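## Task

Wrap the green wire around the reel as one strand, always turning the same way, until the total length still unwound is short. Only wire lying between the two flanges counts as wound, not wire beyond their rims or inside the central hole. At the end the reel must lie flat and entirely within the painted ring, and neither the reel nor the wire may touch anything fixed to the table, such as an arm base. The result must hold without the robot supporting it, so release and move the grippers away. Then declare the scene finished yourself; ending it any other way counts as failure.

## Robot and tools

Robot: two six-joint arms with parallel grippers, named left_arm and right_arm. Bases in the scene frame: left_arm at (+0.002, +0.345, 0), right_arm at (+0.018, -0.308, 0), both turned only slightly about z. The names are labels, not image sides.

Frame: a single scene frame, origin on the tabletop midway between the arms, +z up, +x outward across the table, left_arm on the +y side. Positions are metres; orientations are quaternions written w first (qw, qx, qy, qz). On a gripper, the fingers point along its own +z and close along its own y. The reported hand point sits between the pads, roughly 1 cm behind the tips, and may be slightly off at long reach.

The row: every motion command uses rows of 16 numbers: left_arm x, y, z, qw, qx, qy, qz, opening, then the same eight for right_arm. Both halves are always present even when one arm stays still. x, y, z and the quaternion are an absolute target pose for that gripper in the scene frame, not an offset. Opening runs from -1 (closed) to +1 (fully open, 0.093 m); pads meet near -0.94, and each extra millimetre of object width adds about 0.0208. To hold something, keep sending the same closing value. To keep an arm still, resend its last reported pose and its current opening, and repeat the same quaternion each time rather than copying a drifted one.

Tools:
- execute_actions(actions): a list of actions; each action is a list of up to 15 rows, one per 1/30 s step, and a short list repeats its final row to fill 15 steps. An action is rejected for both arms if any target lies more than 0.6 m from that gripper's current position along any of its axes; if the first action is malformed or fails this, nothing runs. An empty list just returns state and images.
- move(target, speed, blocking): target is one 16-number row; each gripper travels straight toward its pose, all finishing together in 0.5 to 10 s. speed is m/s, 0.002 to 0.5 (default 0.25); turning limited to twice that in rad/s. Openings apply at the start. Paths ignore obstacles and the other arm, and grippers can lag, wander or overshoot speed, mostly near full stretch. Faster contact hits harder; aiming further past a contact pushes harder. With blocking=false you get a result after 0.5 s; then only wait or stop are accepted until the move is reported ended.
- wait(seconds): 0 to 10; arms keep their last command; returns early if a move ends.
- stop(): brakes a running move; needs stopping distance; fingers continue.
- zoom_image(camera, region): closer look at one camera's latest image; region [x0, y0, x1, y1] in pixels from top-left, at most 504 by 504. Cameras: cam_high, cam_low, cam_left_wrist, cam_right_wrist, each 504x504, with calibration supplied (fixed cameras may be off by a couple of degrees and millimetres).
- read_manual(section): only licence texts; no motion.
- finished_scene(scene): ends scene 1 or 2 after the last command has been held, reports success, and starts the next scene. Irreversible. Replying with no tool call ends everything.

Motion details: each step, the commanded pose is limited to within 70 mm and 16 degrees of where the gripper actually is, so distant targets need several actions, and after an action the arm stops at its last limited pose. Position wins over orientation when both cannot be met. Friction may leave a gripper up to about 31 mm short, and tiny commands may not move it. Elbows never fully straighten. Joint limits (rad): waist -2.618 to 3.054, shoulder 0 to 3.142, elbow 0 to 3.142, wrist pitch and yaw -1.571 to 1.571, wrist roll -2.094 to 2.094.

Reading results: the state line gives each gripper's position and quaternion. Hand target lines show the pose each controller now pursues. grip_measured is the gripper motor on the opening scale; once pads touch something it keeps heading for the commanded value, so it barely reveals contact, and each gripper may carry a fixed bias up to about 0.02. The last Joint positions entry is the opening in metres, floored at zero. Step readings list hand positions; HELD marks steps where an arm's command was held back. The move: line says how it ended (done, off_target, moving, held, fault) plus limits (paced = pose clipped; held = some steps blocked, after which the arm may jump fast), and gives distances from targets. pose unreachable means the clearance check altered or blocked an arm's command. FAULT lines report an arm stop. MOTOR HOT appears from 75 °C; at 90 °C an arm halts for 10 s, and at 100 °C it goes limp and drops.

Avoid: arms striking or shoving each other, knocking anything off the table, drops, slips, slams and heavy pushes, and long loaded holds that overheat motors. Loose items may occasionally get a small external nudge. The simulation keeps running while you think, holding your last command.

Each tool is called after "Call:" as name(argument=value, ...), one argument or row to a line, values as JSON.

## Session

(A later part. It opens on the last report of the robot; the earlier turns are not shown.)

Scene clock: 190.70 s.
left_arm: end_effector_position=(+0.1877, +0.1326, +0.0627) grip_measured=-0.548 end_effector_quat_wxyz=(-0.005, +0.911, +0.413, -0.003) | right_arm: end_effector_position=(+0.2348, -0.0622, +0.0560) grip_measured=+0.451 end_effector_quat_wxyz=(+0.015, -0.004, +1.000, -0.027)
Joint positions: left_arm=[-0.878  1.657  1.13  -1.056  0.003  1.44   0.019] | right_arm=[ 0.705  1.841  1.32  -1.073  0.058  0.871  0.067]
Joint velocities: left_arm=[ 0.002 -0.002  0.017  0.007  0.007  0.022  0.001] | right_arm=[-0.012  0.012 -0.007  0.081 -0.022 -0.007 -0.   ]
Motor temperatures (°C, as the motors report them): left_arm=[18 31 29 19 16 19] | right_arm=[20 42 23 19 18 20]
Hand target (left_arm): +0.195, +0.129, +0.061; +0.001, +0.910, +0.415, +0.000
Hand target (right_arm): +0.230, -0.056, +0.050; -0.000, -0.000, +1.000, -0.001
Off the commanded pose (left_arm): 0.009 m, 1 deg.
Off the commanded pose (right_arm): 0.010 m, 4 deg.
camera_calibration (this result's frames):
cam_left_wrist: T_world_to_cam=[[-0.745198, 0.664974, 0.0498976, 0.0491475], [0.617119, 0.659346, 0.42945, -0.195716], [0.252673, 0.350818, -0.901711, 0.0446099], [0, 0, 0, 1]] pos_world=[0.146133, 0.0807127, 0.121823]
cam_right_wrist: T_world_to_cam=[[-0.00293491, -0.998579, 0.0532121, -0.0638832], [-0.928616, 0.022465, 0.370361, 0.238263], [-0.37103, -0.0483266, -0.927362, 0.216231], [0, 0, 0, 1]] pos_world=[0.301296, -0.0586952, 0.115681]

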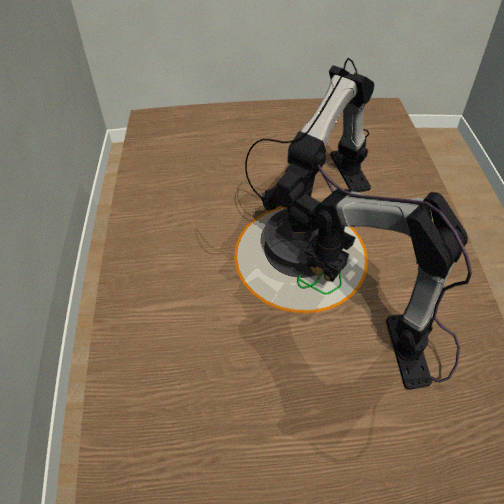

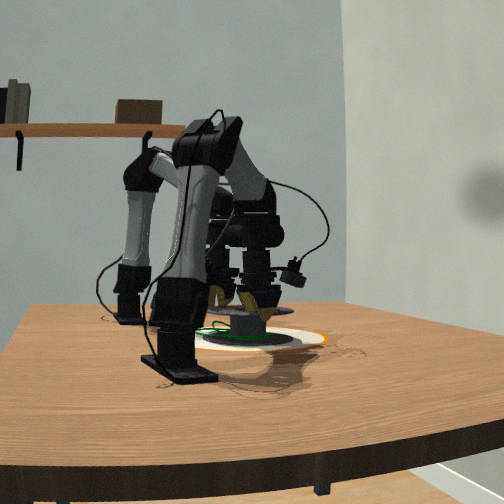

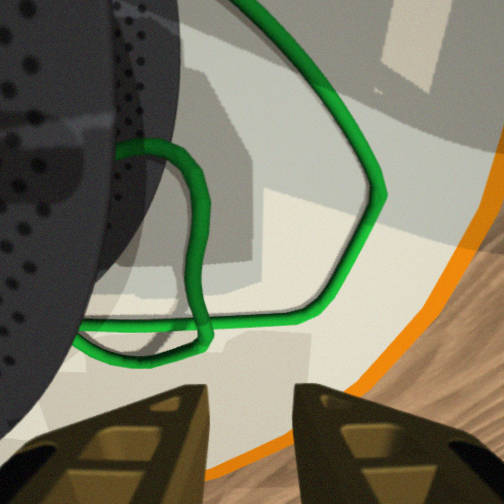

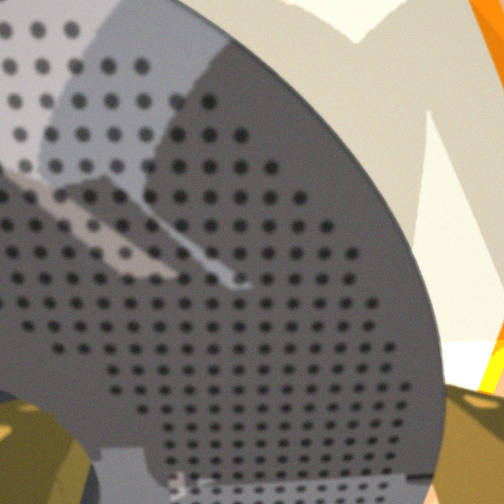

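Call:
move(
  target=[0.197,0.1225,0.05,0,0.91,0.4147,0,-0.55,0.23,-0.056,0.05,0,0,1,0,0.3],
  speed=0.1,
)

Call:
move(
  target=[0.201,0.1195,-0.008,0,0.91,0.4147,0,-0.45,0.23,-0.056,0.05,0,0,1,0,0.3],
  speed=0.1,
)

Scene clock: 194.23 s.
left_arm: end_effector_position=(+0.1909, +0.1289, +0.0542) grip_measured=-0.548 end_effector_quat_wxyz=(-0.007, +0.911, +0.413, -0.004) | right_arm: end_effector_position=(+0.2348, -0.0622, +0.0560) grip_measured=+0.451 end_effector_quat_wxyz=(+0.015, -0.004, +1.000, -0.027)
Joint positions: left_arm=[-0.878  1.689  1.13  -1.028  0.003  1.44   0.019] | right_arm=[ 0.705  1.841  1.32  -1.073  0.058  0.871  0.067]
Joint velocities: left_arm=[-0.012 -0.007 -0.007  0.007  0.022  0.022 -0.002] | right_arm=[-0.007 -0.007  0.002 -0.022 -0.007  0.007 -0.   ]
Motor temperatures (°C, as the motors report them): left_arm=[18 31 29 19 16 19] | right_arm=[20 42 23 19 18 20]
Hand target (left_arm): +0.197, +0.123, +0.050; -0.000, +0.910, +0.415, -0.000
Hand target (right_arm): +0.230, -0.056, +0.050; +0.000, -0.000, +1.000, -0.001
Off the commanded pose (left_arm): 0.010 m, 1 deg.
Off the commanded pose (right_arm): 0.010 m, 4 deg.
move: off_target (right_arm)
camera_calibration (this result's frames):
cam_left_wrist: T_world_to_cam=[[-0.745054, 0.66481, 0.0540569, 0.05421], [0.618308, 0.65799, 0.429818, -0.19172], [0.250178, 0.353662, -0.901296, 0.0375471], [0, 0, 0, 1]] pos_world=[0.149538, 0.0768314, 0.113315]
cam_right_wrist: T_world_to_cam=[[-0.00293491, -0.998579, 0.0532121, -0.0638832], [-0.928616, 0.022465, 0.370361, 0.238263], [-0.37103, -0.0483266, -0.927362, 0.216231], [0, 0, 0, 1]] pos_world=[0.301296, -0.0586952, 0.115681]

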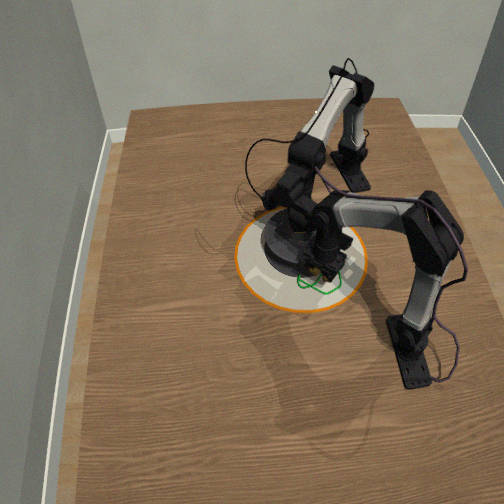

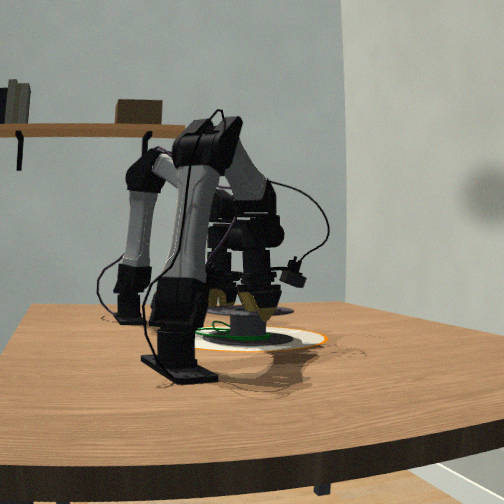

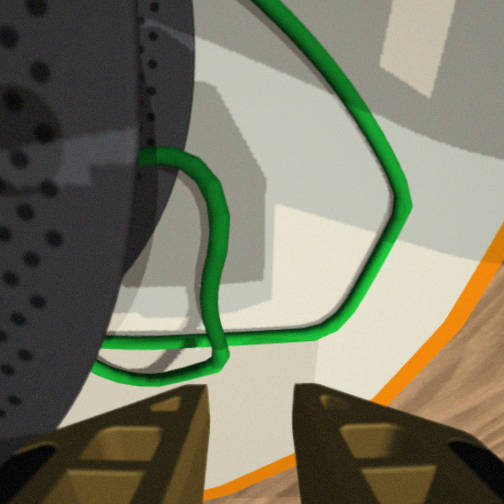

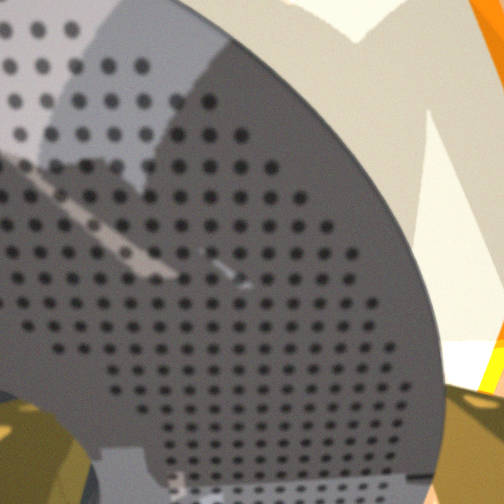

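Scene clock: 195.13 s.
left_arm: end_effector_position=(+0.1901, +0.1292, +0.0496) grip_measured=-0.453 end_effector_quat_wxyz=(+0.000, +0.911, +0.412, -0.003) | right_arm: end_effector_position=(+0.2350, -0.0626, +0.0560) grip_measured=+0.451 end_effector_quat_wxyz=(+0.015, -0.003, +1.000, -0.027)
Joint positions: left_arm=[-0.878  1.678  1.098 -0.992  0.005  1.441  0.023] | right_arm=[ 0.704  1.841  1.32  -1.073  0.058  0.873  0.067]
Joint velocities: left_arm=[-0.012 -0.007  0.027  0.037  0.037 -0.066 -0.   ] | right_arm=[-0.022  0.002 -0.002 -0.095 -0.037  0.081  0.   ]
Motor temperatures (°C, as the motors report them): left_arm=[18 31 29 19 16 19] | right_arm=[20 42 23 19 18 20]
Hand target (left_arm): +0.194, +0.127, +0.001; -0.005, +0.910, +0.415, -0.002
Hand target (right_arm): +0.230, -0.056, +0.050; -0.000, -0.000, +1.000, -0.001
Off the commanded pose (left_arm): 0.059 m, 0 deg.
Off the commanded pose (right_arm): 0.010 m, 4 deg.
move: off_target (left_arm, right_arm)
camera_calibration (this result's frames):
cam_left_wrist: T_world_to_cam=[[-0.744705, 0.666264, 0.0388227, 0.0541307], [0.615374, 0.66298, 0.426347, -0.189371], [0.258321, 0.341393, -0.903726, 0.033623], [0, 0, 0, 1]] pos_world=[0.14816, 0.078005, 0.109022]
cam_right_wrist: T_world_to_cam=[[-0.00597122, -0.998553, 0.0534494, -0.0634991], [-0.928491, 0.0253832, 0.370485, 0.238622], [-0.371306, -0.047415, -0.927299, 0.216418], [0, 0, 0, 1]] pos_world=[0.301537, -0.0592027, 0.115673]

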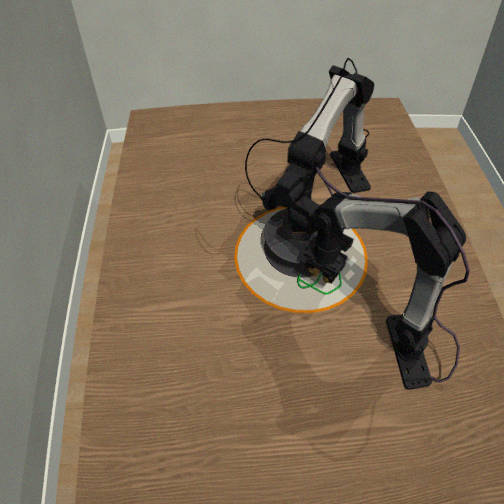

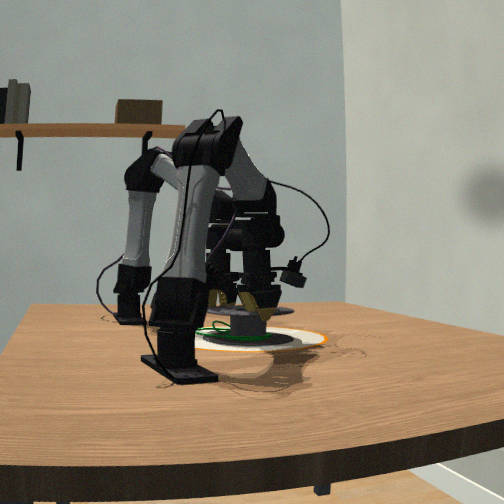

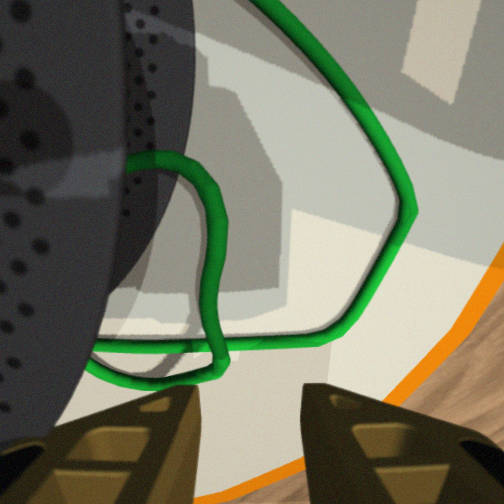

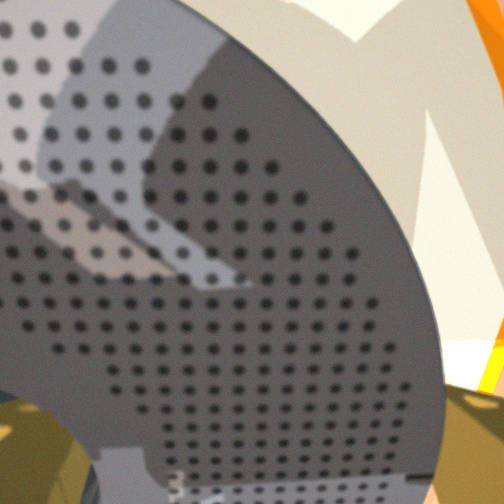

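Call:
move(
  target=[0.19,0.145,0.09,0,0.3665,0.9304,0,-0.55,0.23,-0.056,0.05,0,0,1,0,0.3],
  speed=0.3,
)

Call:
move(
  target=[0.195,0.14,0.07,0.0693,-0.3926,0.9032,-0.1592,-0.55,0.23,-0.056,0.05,0,0,1,0,0.3],
  speed=0.3,
)

Scene clock: 207.53 s.
left_arm: end_effector_position=(+0.1866, +0.1451, +0.0780) grip_measured=-0.548 end_effector_quat_wxyz=(-0.013, +0.373, +0.928, +0.004) | right_arm: end_effector_position=(+0.2349, -0.0627, +0.0560) grip_measured=+0.451 end_effector_quat_wxyz=(+0.014, -0.002, +1.000, -0.028)
Joint positions: left_arm=[-0.85   1.619  1.151 -1.131  0.003 -0.057  0.019] | right_arm=[ 0.703  1.841  1.32  -1.074  0.057  0.873  0.067]
Joint velocities: left_arm=[-0.002 -0.012  0.002 -0.007  0.007 -0.022 -0.002] | right_arm=[-0.002 -0.002  0.022  0.037  0.022 -0.037 -0.   ]
Motor temperatures (°C, as the motors report them): left_arm=[18 29 28 21 16 19] | right_arm=[20 42 23 19 18 20]
Hand target (left_arm): +0.190, +0.145, +0.089; +0.000, +0.367, +0.930, -0.000
Hand target (right_arm): +0.230, -0.056, +0.050; -0.000, -0.000, +1.000, -0.001
Off the commanded pose (left_arm): 0.012 m, 2 deg.
Off the commanded pose (right_arm): 0.010 m, 4 deg.
move: off_target (left_arm, right_arm)
camera_calibration (this result's frames):
cam_left_wrist: T_world_to_cam=[[-0.698057, -0.714948, 0.0395632, 0.231465], [-0.624115, 0.634594, 0.455819, 0.0232595], [-0.350993, 0.293496, -0.889193, 0.17433], [0, 0, 0, 1]] pos_world=[0.237281, 0.0995598, 0.135254]
cam_right_wrist: T_world_to_cam=[[-0.0067006, -0.99853, 0.0537854, -0.063529], [-0.92819, 0.0262221, 0.371182, 0.2385], [-0.372047, -0.0474359, -0.927001, 0.216539], [0, 0, 0, 1]] pos_world=[0.301511, -0.0594179, 0.115622]

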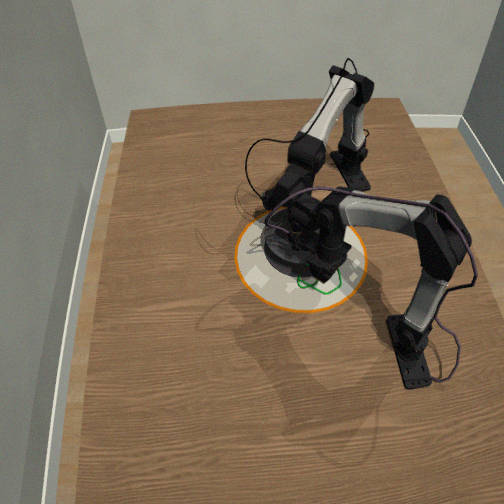

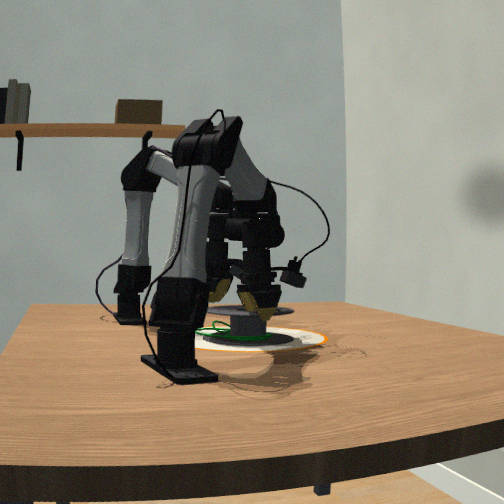

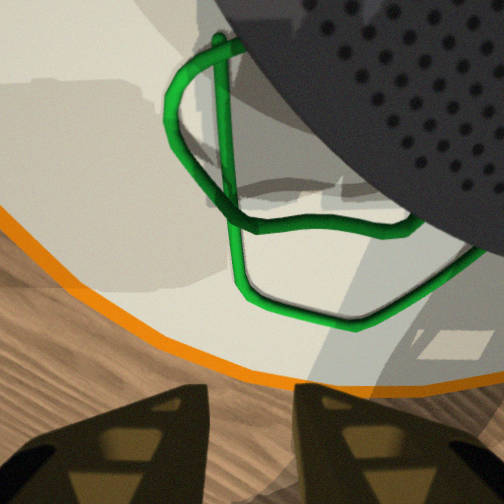

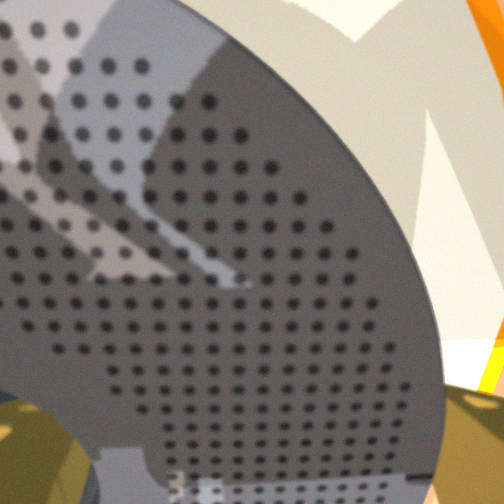

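Scene clock: 210.87 s.
left_arm: end_effector_position=(+0.1941, +0.1411, +0.0655) grip_measured=-0.548 end_effector_quat_wxyz=(+0.058, -0.391, +0.907, -0.146) | right_arm: end_effector_position=(+0.2349, -0.0627, +0.0560) grip_measured=+0.451 end_effector_quat_wxyz=(+0.014, -0.002, +1.000, -0.028)
Joint positions: left_arm=[-0.849  1.356  0.812 -0.711 -0.012 -1.635  0.019] | right_arm=[ 0.703  1.841  1.32  -1.074  0.057  0.873  0.067]
Joint velocities: left_arm=[ 0.007  0.002  0.002  0.007 -0.037 -0.051 -0.001] | right_arm=[-0.012  0.007  0.002 -0.037 -0.022 -0.007  0.   ]
Motor temperatures (°C, as the motors report them): left_arm=[18 30 27 21 16 19] | right_arm=[20 42 23 19 18 20]
Hand target (left_arm): +0.195, +0.140, +0.069; +0.068, -0.391, +0.904, -0.159
Hand target (right_arm): +0.230, -0.056, +0.050; +0.000, -0.000, +1.000, -0.001
Off the commanded pose (left_arm): 0.005 m, 2 deg.
Off the commanded pose (right_arm): 0.010 m, 4 deg.
move: off_target (right_arm)
camera_calibration (this result's frames):
cam_left_wrist: T_world_to_cam=[[0.677724, -0.648933, 0.345797, -0.0620804], [-0.73123, -0.545275, 0.409852, 0.226421], [-0.077412, -0.530624, -0.844065, 0.227192], [0, 0, 0, 1]] pos_world=[0.225227, 0.203729, 0.120433]
cam_right_wrist: T_world_to_cam=[[-0.0067006, -0.99853, 0.0537854, -0.063529], [-0.92819, 0.0262221, 0.371182, 0.2385], [-0.372047, -0.0474359, -0.927001, 0.216539], [0, 0, 0, 1]] pos_world=[0.301511, -0.0594179, 0.115622]

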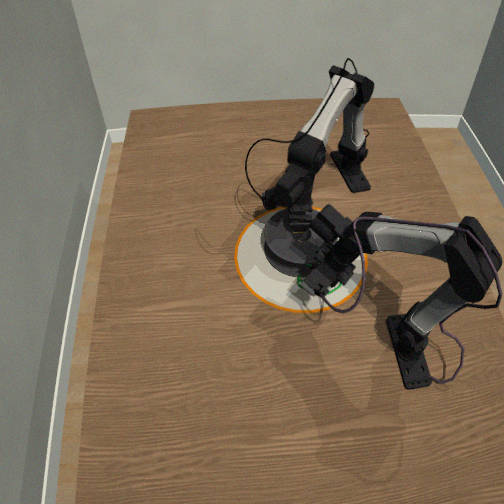

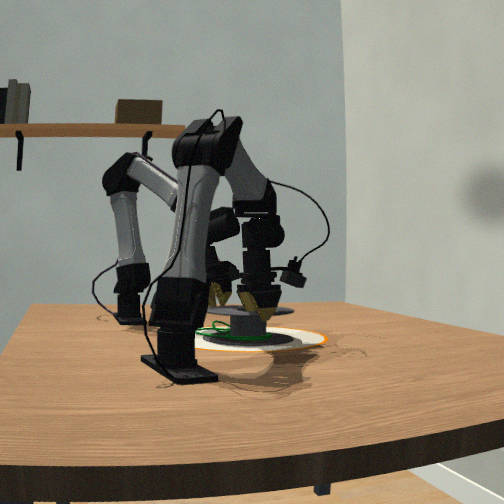

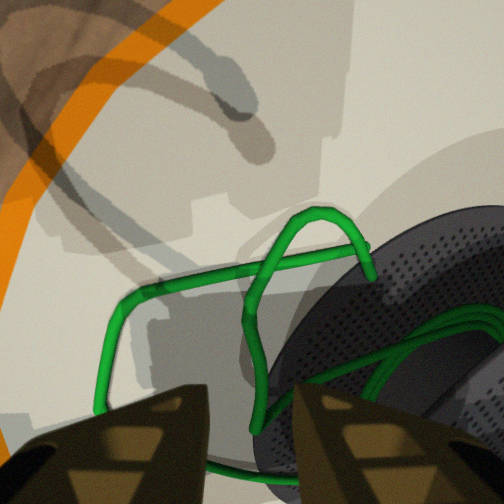

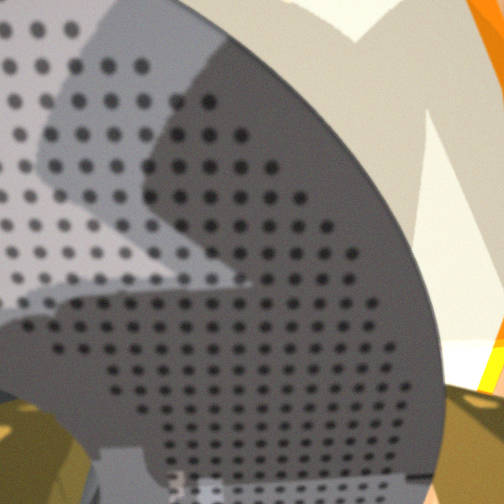

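Call:
zoom_image(
  camera="cam_low",
  region=[180, 290, 320, 370],
)

Region (180, 290, 320, 370) of cam_low's 504x504 image, scaled by 3.600, with more detail than that image has; it fills the top 288 rows of this view, and the rest is white.

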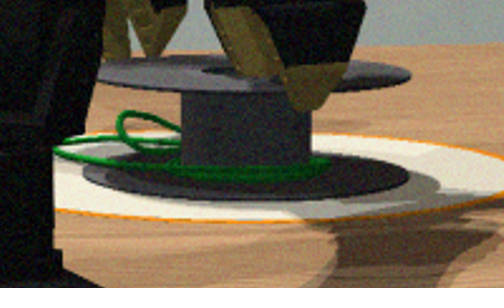

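Call:
move(
  target=[0.197,0.126,0.04,0.0693,-0.3926,0.9032,-0.1592,-0.45,0.23,-0.056,0.05,0,0,1,0,0.3],
  speed=0.08,
)

Scene clock: 217.53 s.
left_arm: end_effector_position=(+0.1972, +0.1263, +0.0477) grip_measured=-0.452 end_effector_quat_wxyz=(+0.066, -0.393, +0.902, -0.165) | right_arm: end_effector_position=(+0.2349, -0.0627, +0.0560) grip_measured=+0.451 end_effector_quat_wxyz=(+0.014, -0.002, +1.000, -0.028)
Joint positions: left_arm=[-0.885  1.404  0.76  -0.571 -0.027 -1.674  0.023] | right_arm=[ 0.703  1.841  1.32  -1.074  0.057  0.873  0.067]
Joint velocities: left_arm=[ 0.002 -0.037 -0.002 -0.022  0.022 -0.007 -0.001] | right_arm=[-0.007 -0.007 -0.007 -0.022  0.066  0.051  0.   ]
Motor temperatures (°C, as the motors report them): left_arm=[18 29 27 21 16 19] | right_arm=[20 42 23 20 18 20]
Hand target (left_arm): +0.197, +0.126, +0.040; +0.069, -0.393, +0.903, -0.159
Hand target (right_arm): +0.230, -0.056, +0.050; +0.000, -0.000, +1.000, -0.001
Off the commanded pose (left_arm): 0.008 m, 1 deg.
Off the commanded pose (right_arm): 0.010 m, 4 deg.
move: off_target (right_arm)
camera_calibration (this result's frames):
cam_left_wrist: T_world_to_cam=[[0.670933, -0.634051, 0.384485, -0.069975], [-0.739837, -0.537498, 0.404645, 0.228857], [-0.0499056, -0.555946, -0.829719, 0.20167], [0, 0, 0, 1]] pos_world=[0.22633, 0.19076, 0.101628]
cam_right_wrist: T_world_to_cam=[[-0.0067006, -0.99853, 0.0537854, -0.063529], [-0.92819, 0.0262221, 0.371182, 0.2385], [-0.372047, -0.0474359, -0.927001, 0.216539], [0, 0, 0, 1]] pos_world=[0.301511, -0.0594179, 0.115622]

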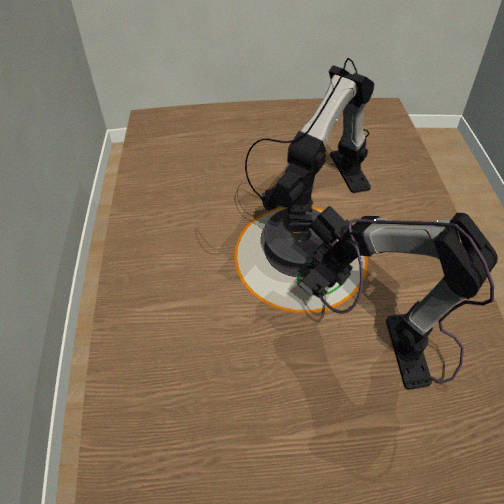

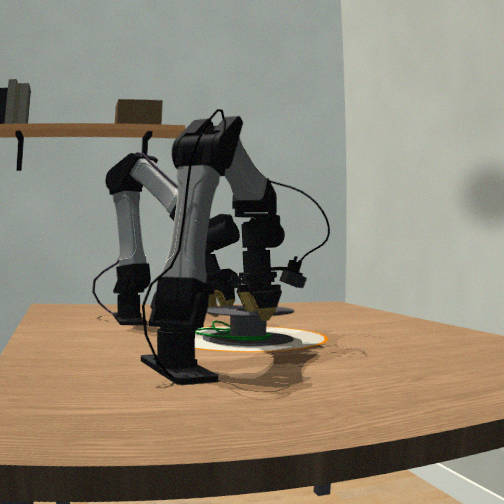

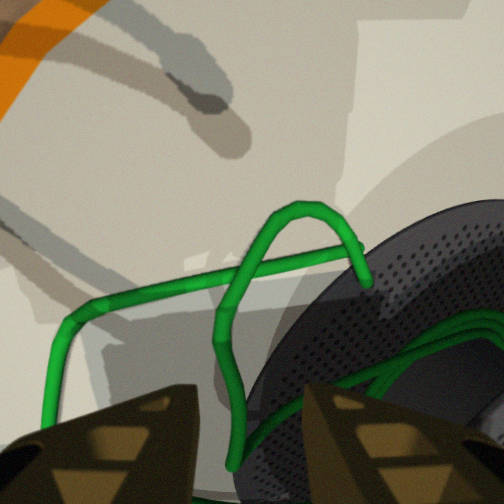

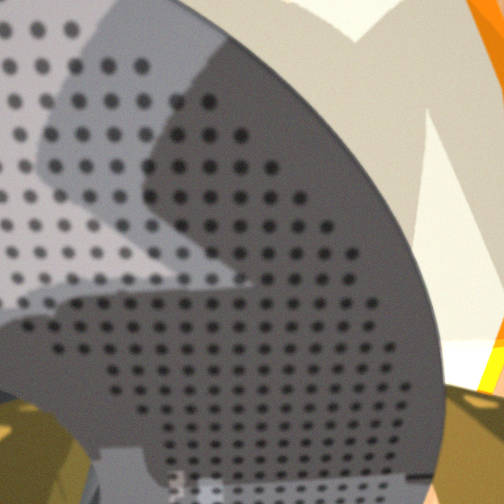

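Call:
move(
  target=[0.198,0.124,0.012,0.0693,-0.3926,0.9032,-0.1592,-0.45,0.23,-0.056,0.05,0,0,1,0,0.3],
  speed=0.06,
)

Scene clock: 219.30 s.
left_arm: end_effector_position=(+0.2037, +0.1225, +0.0395) grip_measured=-0.452 end_effector_quat_wxyz=(+0.079, -0.395, +0.896, -0.185) | right_arm: end_effector_position=(+0.2370, -0.0651, +0.0561) grip_measured=+0.451 end_effector_quat_wxyz=(+0.014, +0.007, +0.999, -0.029)
Joint positions: left_arm=[-0.885  1.414  0.714 -0.468 -0.042 -1.679  0.023] | right_arm=[ 0.694  1.841  1.32  -1.076  0.058  0.884  0.067]
Joint velocities: left_arm=[-0.007  0.017 -0.027 -0.037 -0.081 -0.022 -0.   ] | right_arm=[-0.007 -0.022  0.002 -0.081 -0.007 -0.022 -0.   ]
Motor temperatures (°C, as the motors report them): left_arm=[18 29 27 21 16 19] | right_arm=[20 42 23 20 18 20]
Hand target (left_arm): +0.196, +0.126, +0.014; +0.069, -0.393, +0.903, -0.159
Hand target (right_arm): +0.230, -0.056, +0.050; +0.000, -0.000, +1.000, -0.001
Off the commanded pose (left_arm): 0.028 m, 3 deg.
Off the commanded pose (right_arm): 0.013 m, 4 deg.
move: off_target (left_arm, right_arm)
camera_calibration (this result's frames):
cam_left_wrist: T_world_to_cam=[[0.661698, -0.615585, 0.428031, -0.0757201], [-0.74968, -0.534354, 0.390443, 0.237151], [-0.0116306, -0.579241, -0.815073, 0.187508], [0, 0, 0, 1]] pos_world=[0.230072, 0.188723, 0.0926497]
cam_right_wrist: T_world_to_cam=[[-0.0257202, -0.998134, 0.055387, -0.0613847], [-0.927693, 0.0444746, 0.370685, 0.241555], [-0.372457, -0.041848, -0.927106, 0.217678], [0, 0, 0, 1]] pos_world=[0.303586, -0.0629039, 0.115669]

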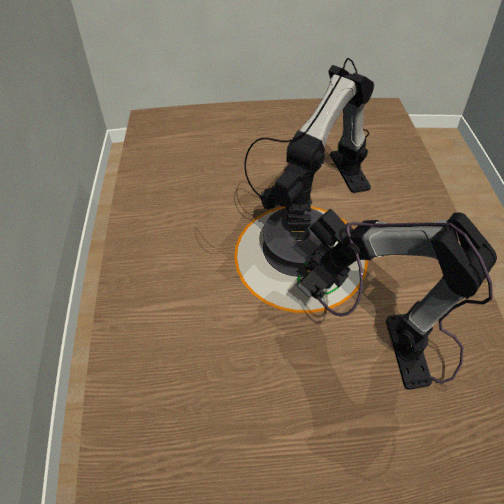

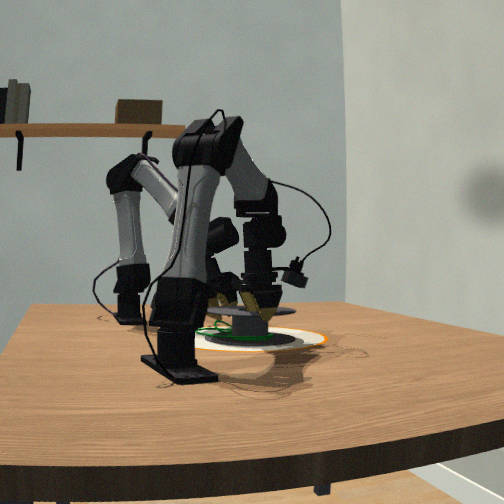

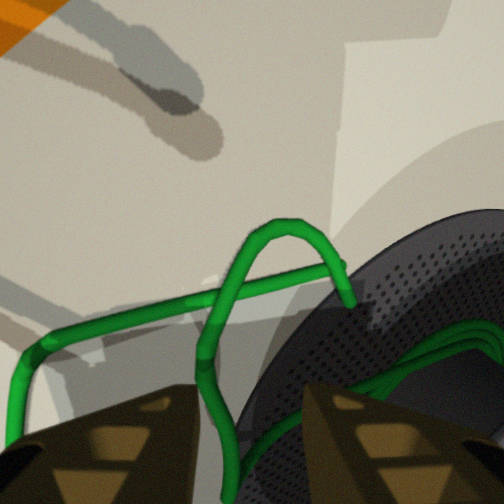

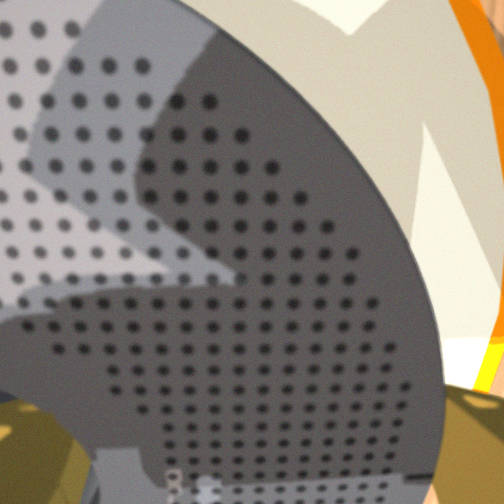

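Call:
move(
  target=[0.188,0.136,0.04,0.0693,-0.3926,0.9032,-0.1592,-0.45,0.23,-0.06,0.05,0,0,1,0,0.3],
  speed=0.06,
)

Call:
move(
  target=[0.188,0.134,0.012,0.0693,-0.3926,0.9032,-0.1592,-0.45,0.23,-0.06,0.05,0,0,1,0,0.3],
  speed=0.06,
)

Scene clock: 220.90 s.
left_arm: end_effector_position=(+0.1937, +0.1344, +0.0349) grip_measured=-0.452 end_effector_quat_wxyz=(+0.070, -0.397, +0.902, -0.154) | right_arm: end_effector_position=(+0.2361, -0.0651, +0.0563) grip_measured=+0.451 end_effector_quat_wxyz=(+0.016, -0.001, +1.000, -0.023)
Joint positions: left_arm=[-0.885  1.408  0.714 -0.538 -0.043 -1.679  0.023] | right_arm=[ 0.694  1.829  1.306 -1.063  0.054  0.866  0.067]
Joint velocities: left_arm=[-0.002 -0.007  0.002 -0.066 -0.037 -0.007  0.001] | right_arm=[-0.012 -0.012 -0.012 -0.066 -0.037  0.007 -0.001]
Motor temperatures (°C, as the motors report them): left_arm=[18 29 27 21 16 19] | right_arm=[20 42 23 20 18 20]
Hand target (left_arm): +0.189, +0.136, +0.040; +0.069, -0.393, +0.903, -0.159
Hand target (right_arm): +0.230, -0.060, +0.050; +0.000, -0.000, +1.000, -0.001
Off the commanded pose (left_arm): 0.008 m, 1 deg.
Off the commanded pose (right_arm): 0.010 m, 3 deg.
move: off_target (right_arm)
camera_calibration (this result's frames):
cam_left_wrist: T_world_to_cam=[[0.678438, -0.635033, 0.369398, -0.0584196], [-0.733254, -0.554256, 0.393876, 0.237217], [-0.0453825, -0.538083, -0.841669, 0.192468], [0, 0, 0, 1]] pos_world=[0.22231, 0.197945, 0.0901405]
cam_right_wrist: T_world_to_cam=[[-0.00921979, -0.998968, 0.0444682, -0.0647764], [-0.929297, 0.0249797, 0.368488, 0.239886], [-0.369219, -0.0379267, -0.928568, 0.21719], [0, 0, 0, 1]] pos_world=[0.302519, -0.0624646, 0.116161]

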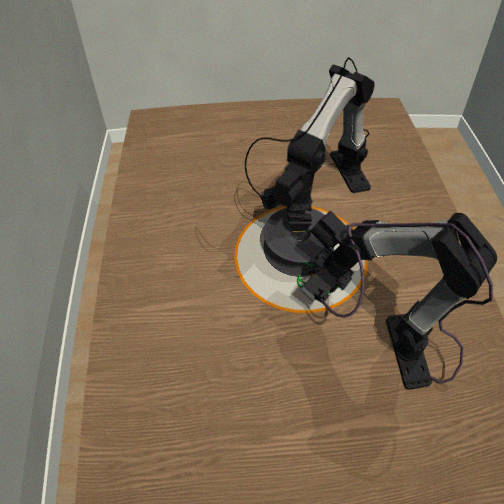

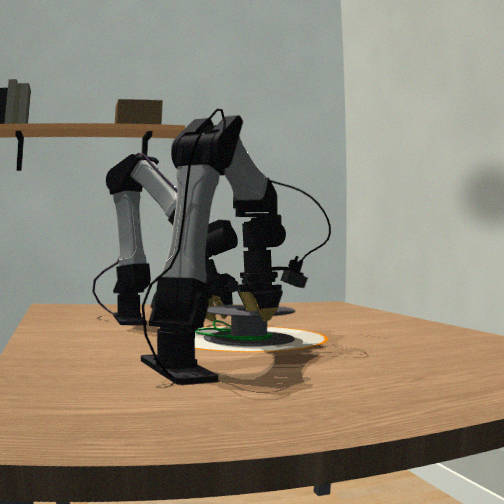

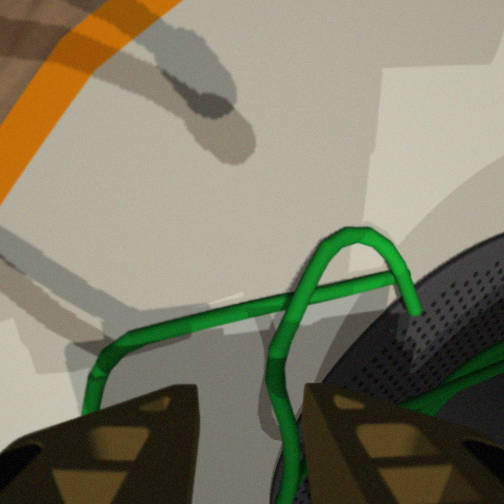

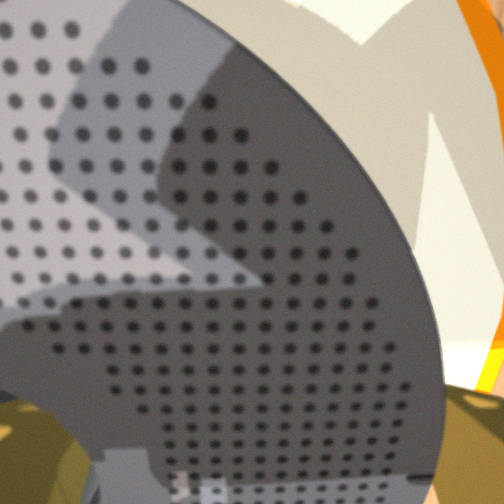

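Scene clock: 221.87 s.
left_arm: end_effector_position=(+0.1914, +0.1343, +0.0223) grip_measured=-0.452 end_effector_quat_wxyz=(+0.074, -0.394, +0.901, -0.168) | right_arm: end_effector_position=(+0.2361, -0.0651, +0.0563) grip_measured=+0.451 end_effector_quat_wxyz=(+0.016, -0.001, +1.000, -0.023)
Joint positions: left_arm=[-0.891  1.408  0.647 -0.443 -0.043 -1.68   0.023] | right_arm=[ 0.694  1.829  1.306 -1.063  0.054  0.866  0.067]
Joint velocities: left_arm=[ 0.012  0.002 -0.007  0.037  0.007 -0.051 -0.001] | right_arm=[-0.022 -0.002 -0.002 -0.066 -0.022 -0.051 -0.001]
Motor temperatures (°C, as the motors report them): left_arm=[18 29 27 21 16 19] | right_arm=[20 42 23 20 18 20]
Hand target (left_arm): +0.188, +0.135, +0.013; +0.069, -0.393, +0.903, -0.159
Hand target (right_arm): +0.230, -0.060, +0.050; -0.000, -0.000, +1.000, -0.001
Off the commanded pose (left_arm): 0.011 m, 1 deg.
Off the commanded pose (right_arm): 0.010 m, 3 deg.
move: off_target (left_arm, right_arm)
camera_calibration (this result's frames):
cam_left_wrist: T_world_to_cam=[[0.66808, -0.630377, 0.39534, -0.0514474], [-0.743349, -0.541728, 0.392382, 0.240692], [-0.0331816, -0.556018, -0.830508, 0.181535], [0, 0, 0, 1]] pos_world=[0.219313, 0.198895, 0.0766622]
cam_right_wrist: T_world_to_cam=[[-0.00844624, -0.998961, 0.0447854, -0.0650475], [-0.929212, 0.024388, 0.368742, 0.239759], [-0.369451, -0.0385007, -0.928452, 0.217178], [0, 0, 0, 1]] pos_world=[0.302474, -0.0624656, 0.116143]

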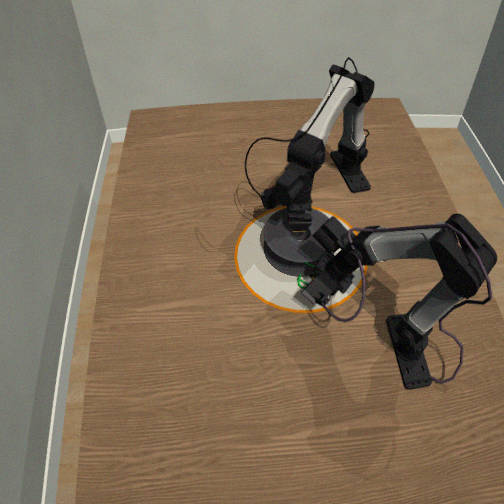

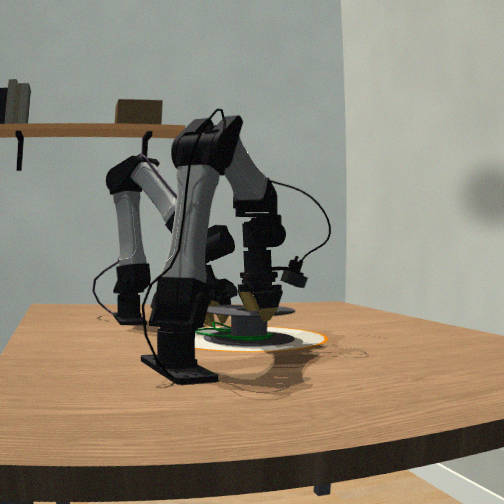

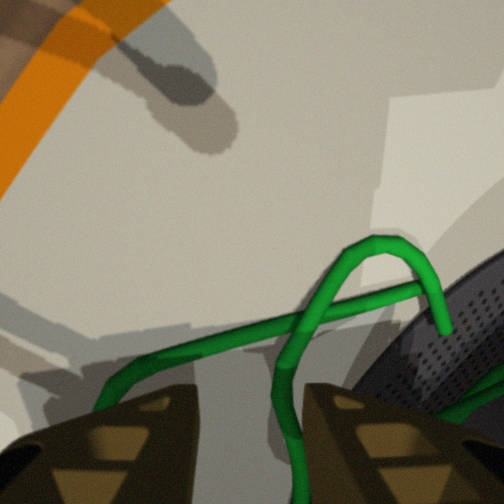

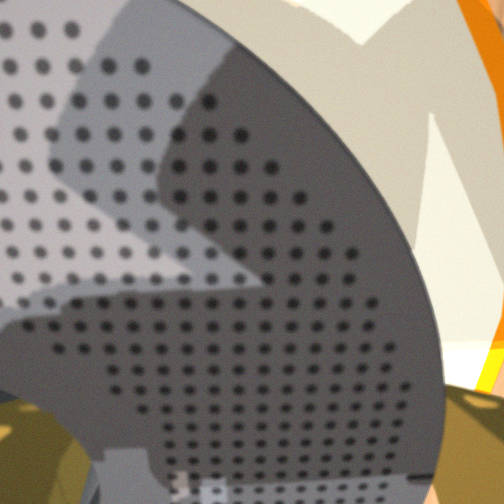

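Call:
move(
  target=[0.191,0.130,0.002,0.0693,-0.3926,0.9032,-0.1592,-0.45,0.23,-0.06,0.05,0,0,1,0,0.3],
  speed=0.06,
)

Call:
move(
  target=[0.191,0.130,0.002,0.0693,-0.3926,0.9032,-0.1592,-1,0.23,-0.06,0.05,0,0,1,0,0.3],
  speed=0.06,
)

Scene clock: 223.10 s.
left_arm: end_effector_position=(+0.1931, +0.1315, +0.0140) grip_measured=-0.452 end_effector_quat_wxyz=(+0.072, -0.394, +0.902, -0.163) | right_arm: end_effector_position=(+0.2361, -0.0651, +0.0563) grip_measured=+0.451 end_effector_quat_wxyz=(+0.016, -0.001, +1.000, -0.023)
Joint positions: left_arm=[-0.893  1.449  0.647 -0.411 -0.043 -1.682  0.024] | right_arm=[ 0.694  1.829  1.306 -1.063  0.054  0.866  0.067]
Joint velocities: left_arm=[-0.002  0.002  0.017  0.007 -0.007  0.007  0.   ] | right_arm=[-0.002  0.002 -0.002  0.037  0.037 -0.081  0.   ]
Motor temperatures (°C, as the motors report them): left_arm=[18 29 27 21 16 19] | right_arm=[20 42 23 20 18 20]
Hand target (left_arm): +0.190, +0.131, +0.003; +0.069, -0.393, +0.903, -0.159
Hand target (right_arm): +0.230, -0.060, +0.050; +0.000, -0.000, +1.000, -0.001
Off the commanded pose (left_arm): 0.012 m, 1 deg.
Off the commanded pose (right_arm): 0.010 m, 3 deg.
move: off_target (left_arm, right_arm)
camera_calibration (this result's frames):
cam_left_wrist: T_world_to_cam=[[0.670435, -0.633515, 0.386233, -0.05098], [-0.740926, -0.544047, 0.393754, 0.243528], [-0.0393202, -0.550157, -0.834135, 0.173635], [0, 0, 0, 1]] pos_world=[0.221443, 0.195721, 0.0686349]
cam_right_wrist: T_world_to_cam=[[-0.00844624, -0.998961, 0.0447854, -0.0650475], [-0.929212, 0.024388, 0.368742, 0.239759], [-0.369451, -0.0385007, -0.928452, 0.217178], [0, 0, 0, 1]] pos_world=[0.302474, -0.0624656, 0.116143]

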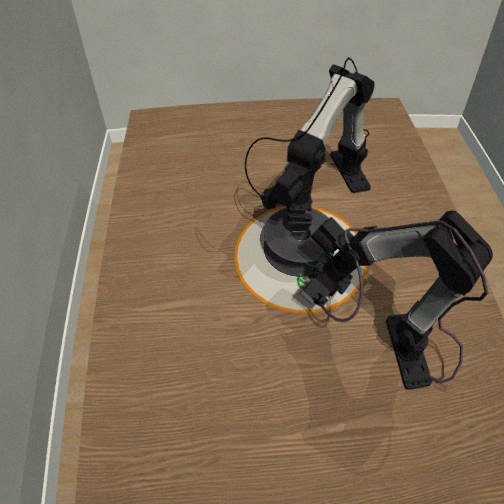

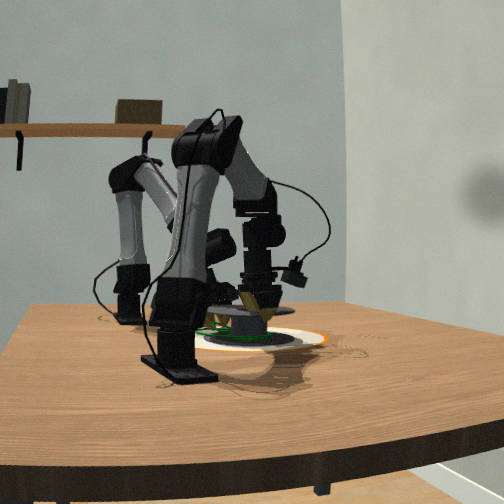

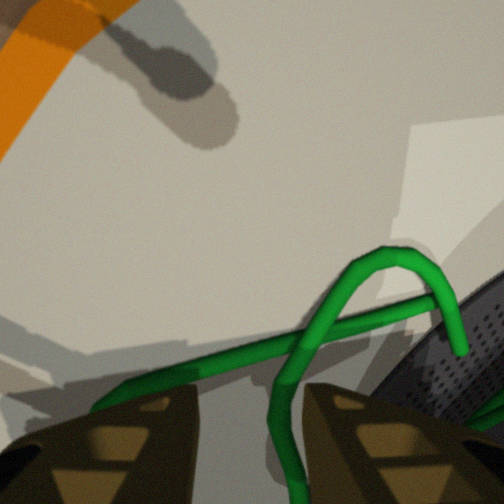

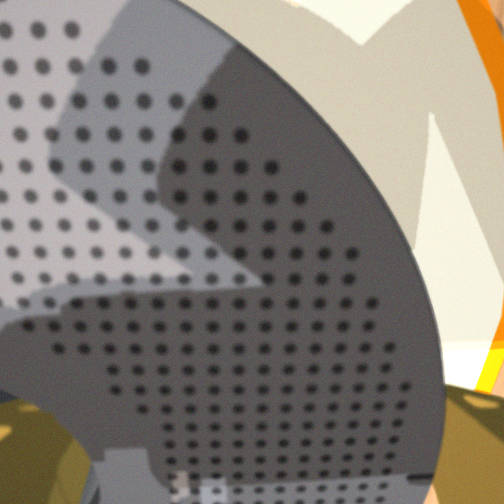

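Scene clock: 223.87 s.
left_arm: end_effector_position=(+0.1958, +0.1284, +0.0127) grip_measured=-0.991 end_effector_quat_wxyz=(+0.074, -0.394, +0.901, -0.169) | right_arm: end_effector_position=(+0.2360, -0.0651, +0.0563) grip_measured=+0.451 end_effector_quat_wxyz=(+0.016, -0.002, +1.000, -0.023)
Joint positions: left_arm=[-0.893  1.462  0.647 -0.388 -0.043 -1.682  0.   ] | right_arm=[ 0.694  1.829  1.306 -1.063  0.054  0.865  0.067]
Joint velocities: left_arm=[-0.002  0.017 -0.007  0.007 -0.022  0.007  0.   ] | right_arm=[-0.012  0.007  0.012 -0.037 -0.051  0.066 -0.001]
Motor temperatures (°C, as the motors report them): left_arm=[18 29 27 21 16 19] | right_arm=[20 42 23 20 18 20]
Hand target (left_arm): +0.191, +0.131, +0.003; +0.069, -0.393, +0.903, -0.159
Hand target (right_arm): +0.230, -0.060, +0.050; -0.000, -0.000, +1.000, -0.001
Off the commanded pose (left_arm): 0.012 m, 1 deg.
Off the commanded pose (right_arm): 0.010 m, 3 deg.
move: off_target (left_arm, right_arm)
camera_calibration (this result's frames):
cam_left_wrist: T_world_to_cam=[[0.668152, -0.629663, 0.396356, -0.0543934], [-0.743288, -0.541182, 0.393249, 0.244429], [-0.0331139, -0.557357, -0.829613, 0.170554], [0, 0, 0, 1]] pos_world=[0.223672, 0.19309, 0.0669315]
cam_right_wrist: T_world_to_cam=[[-0.00767638, -0.998977, 0.0445656, -0.0651767], [-0.929109, 0.0236033, 0.369051, 0.239621], [-0.369725, -0.0385733, -0.92834, 0.217212], [0, 0, 0, 1]] pos_world=[0.302443, -0.0623873, 0.116119]

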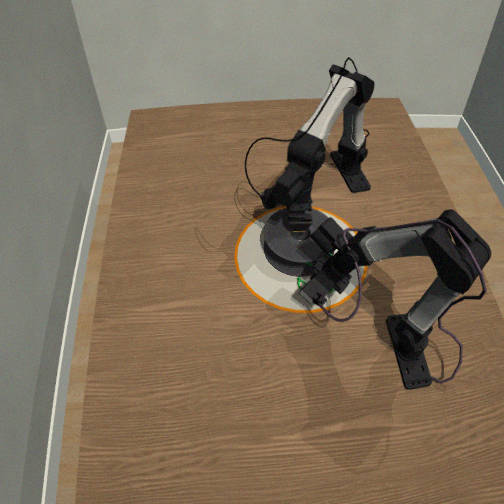

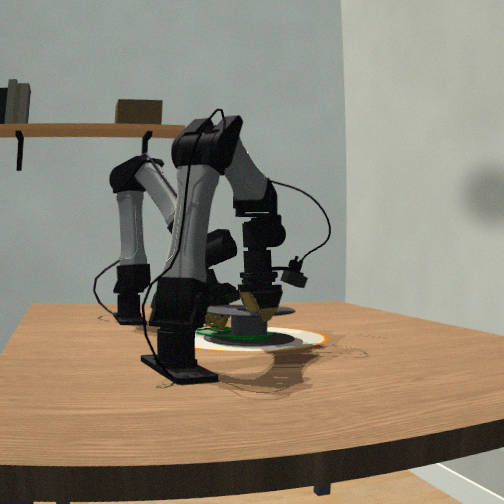

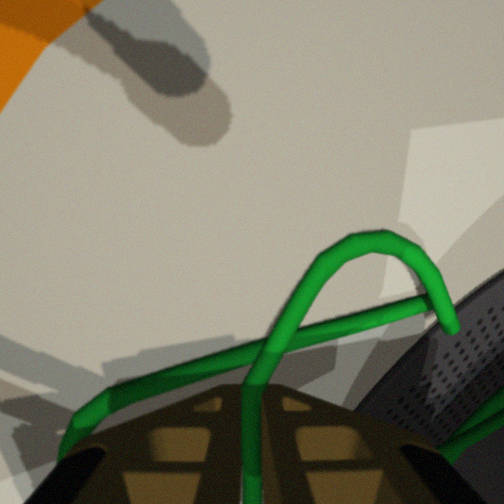

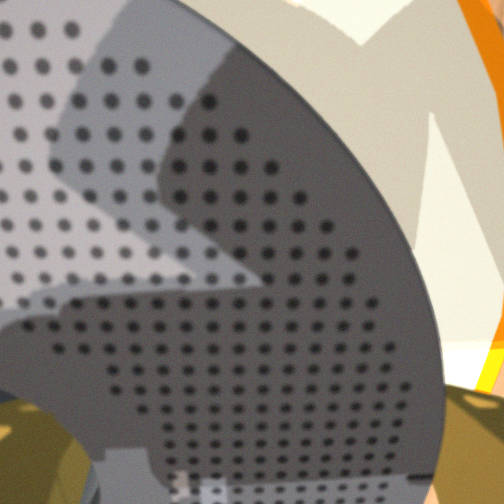

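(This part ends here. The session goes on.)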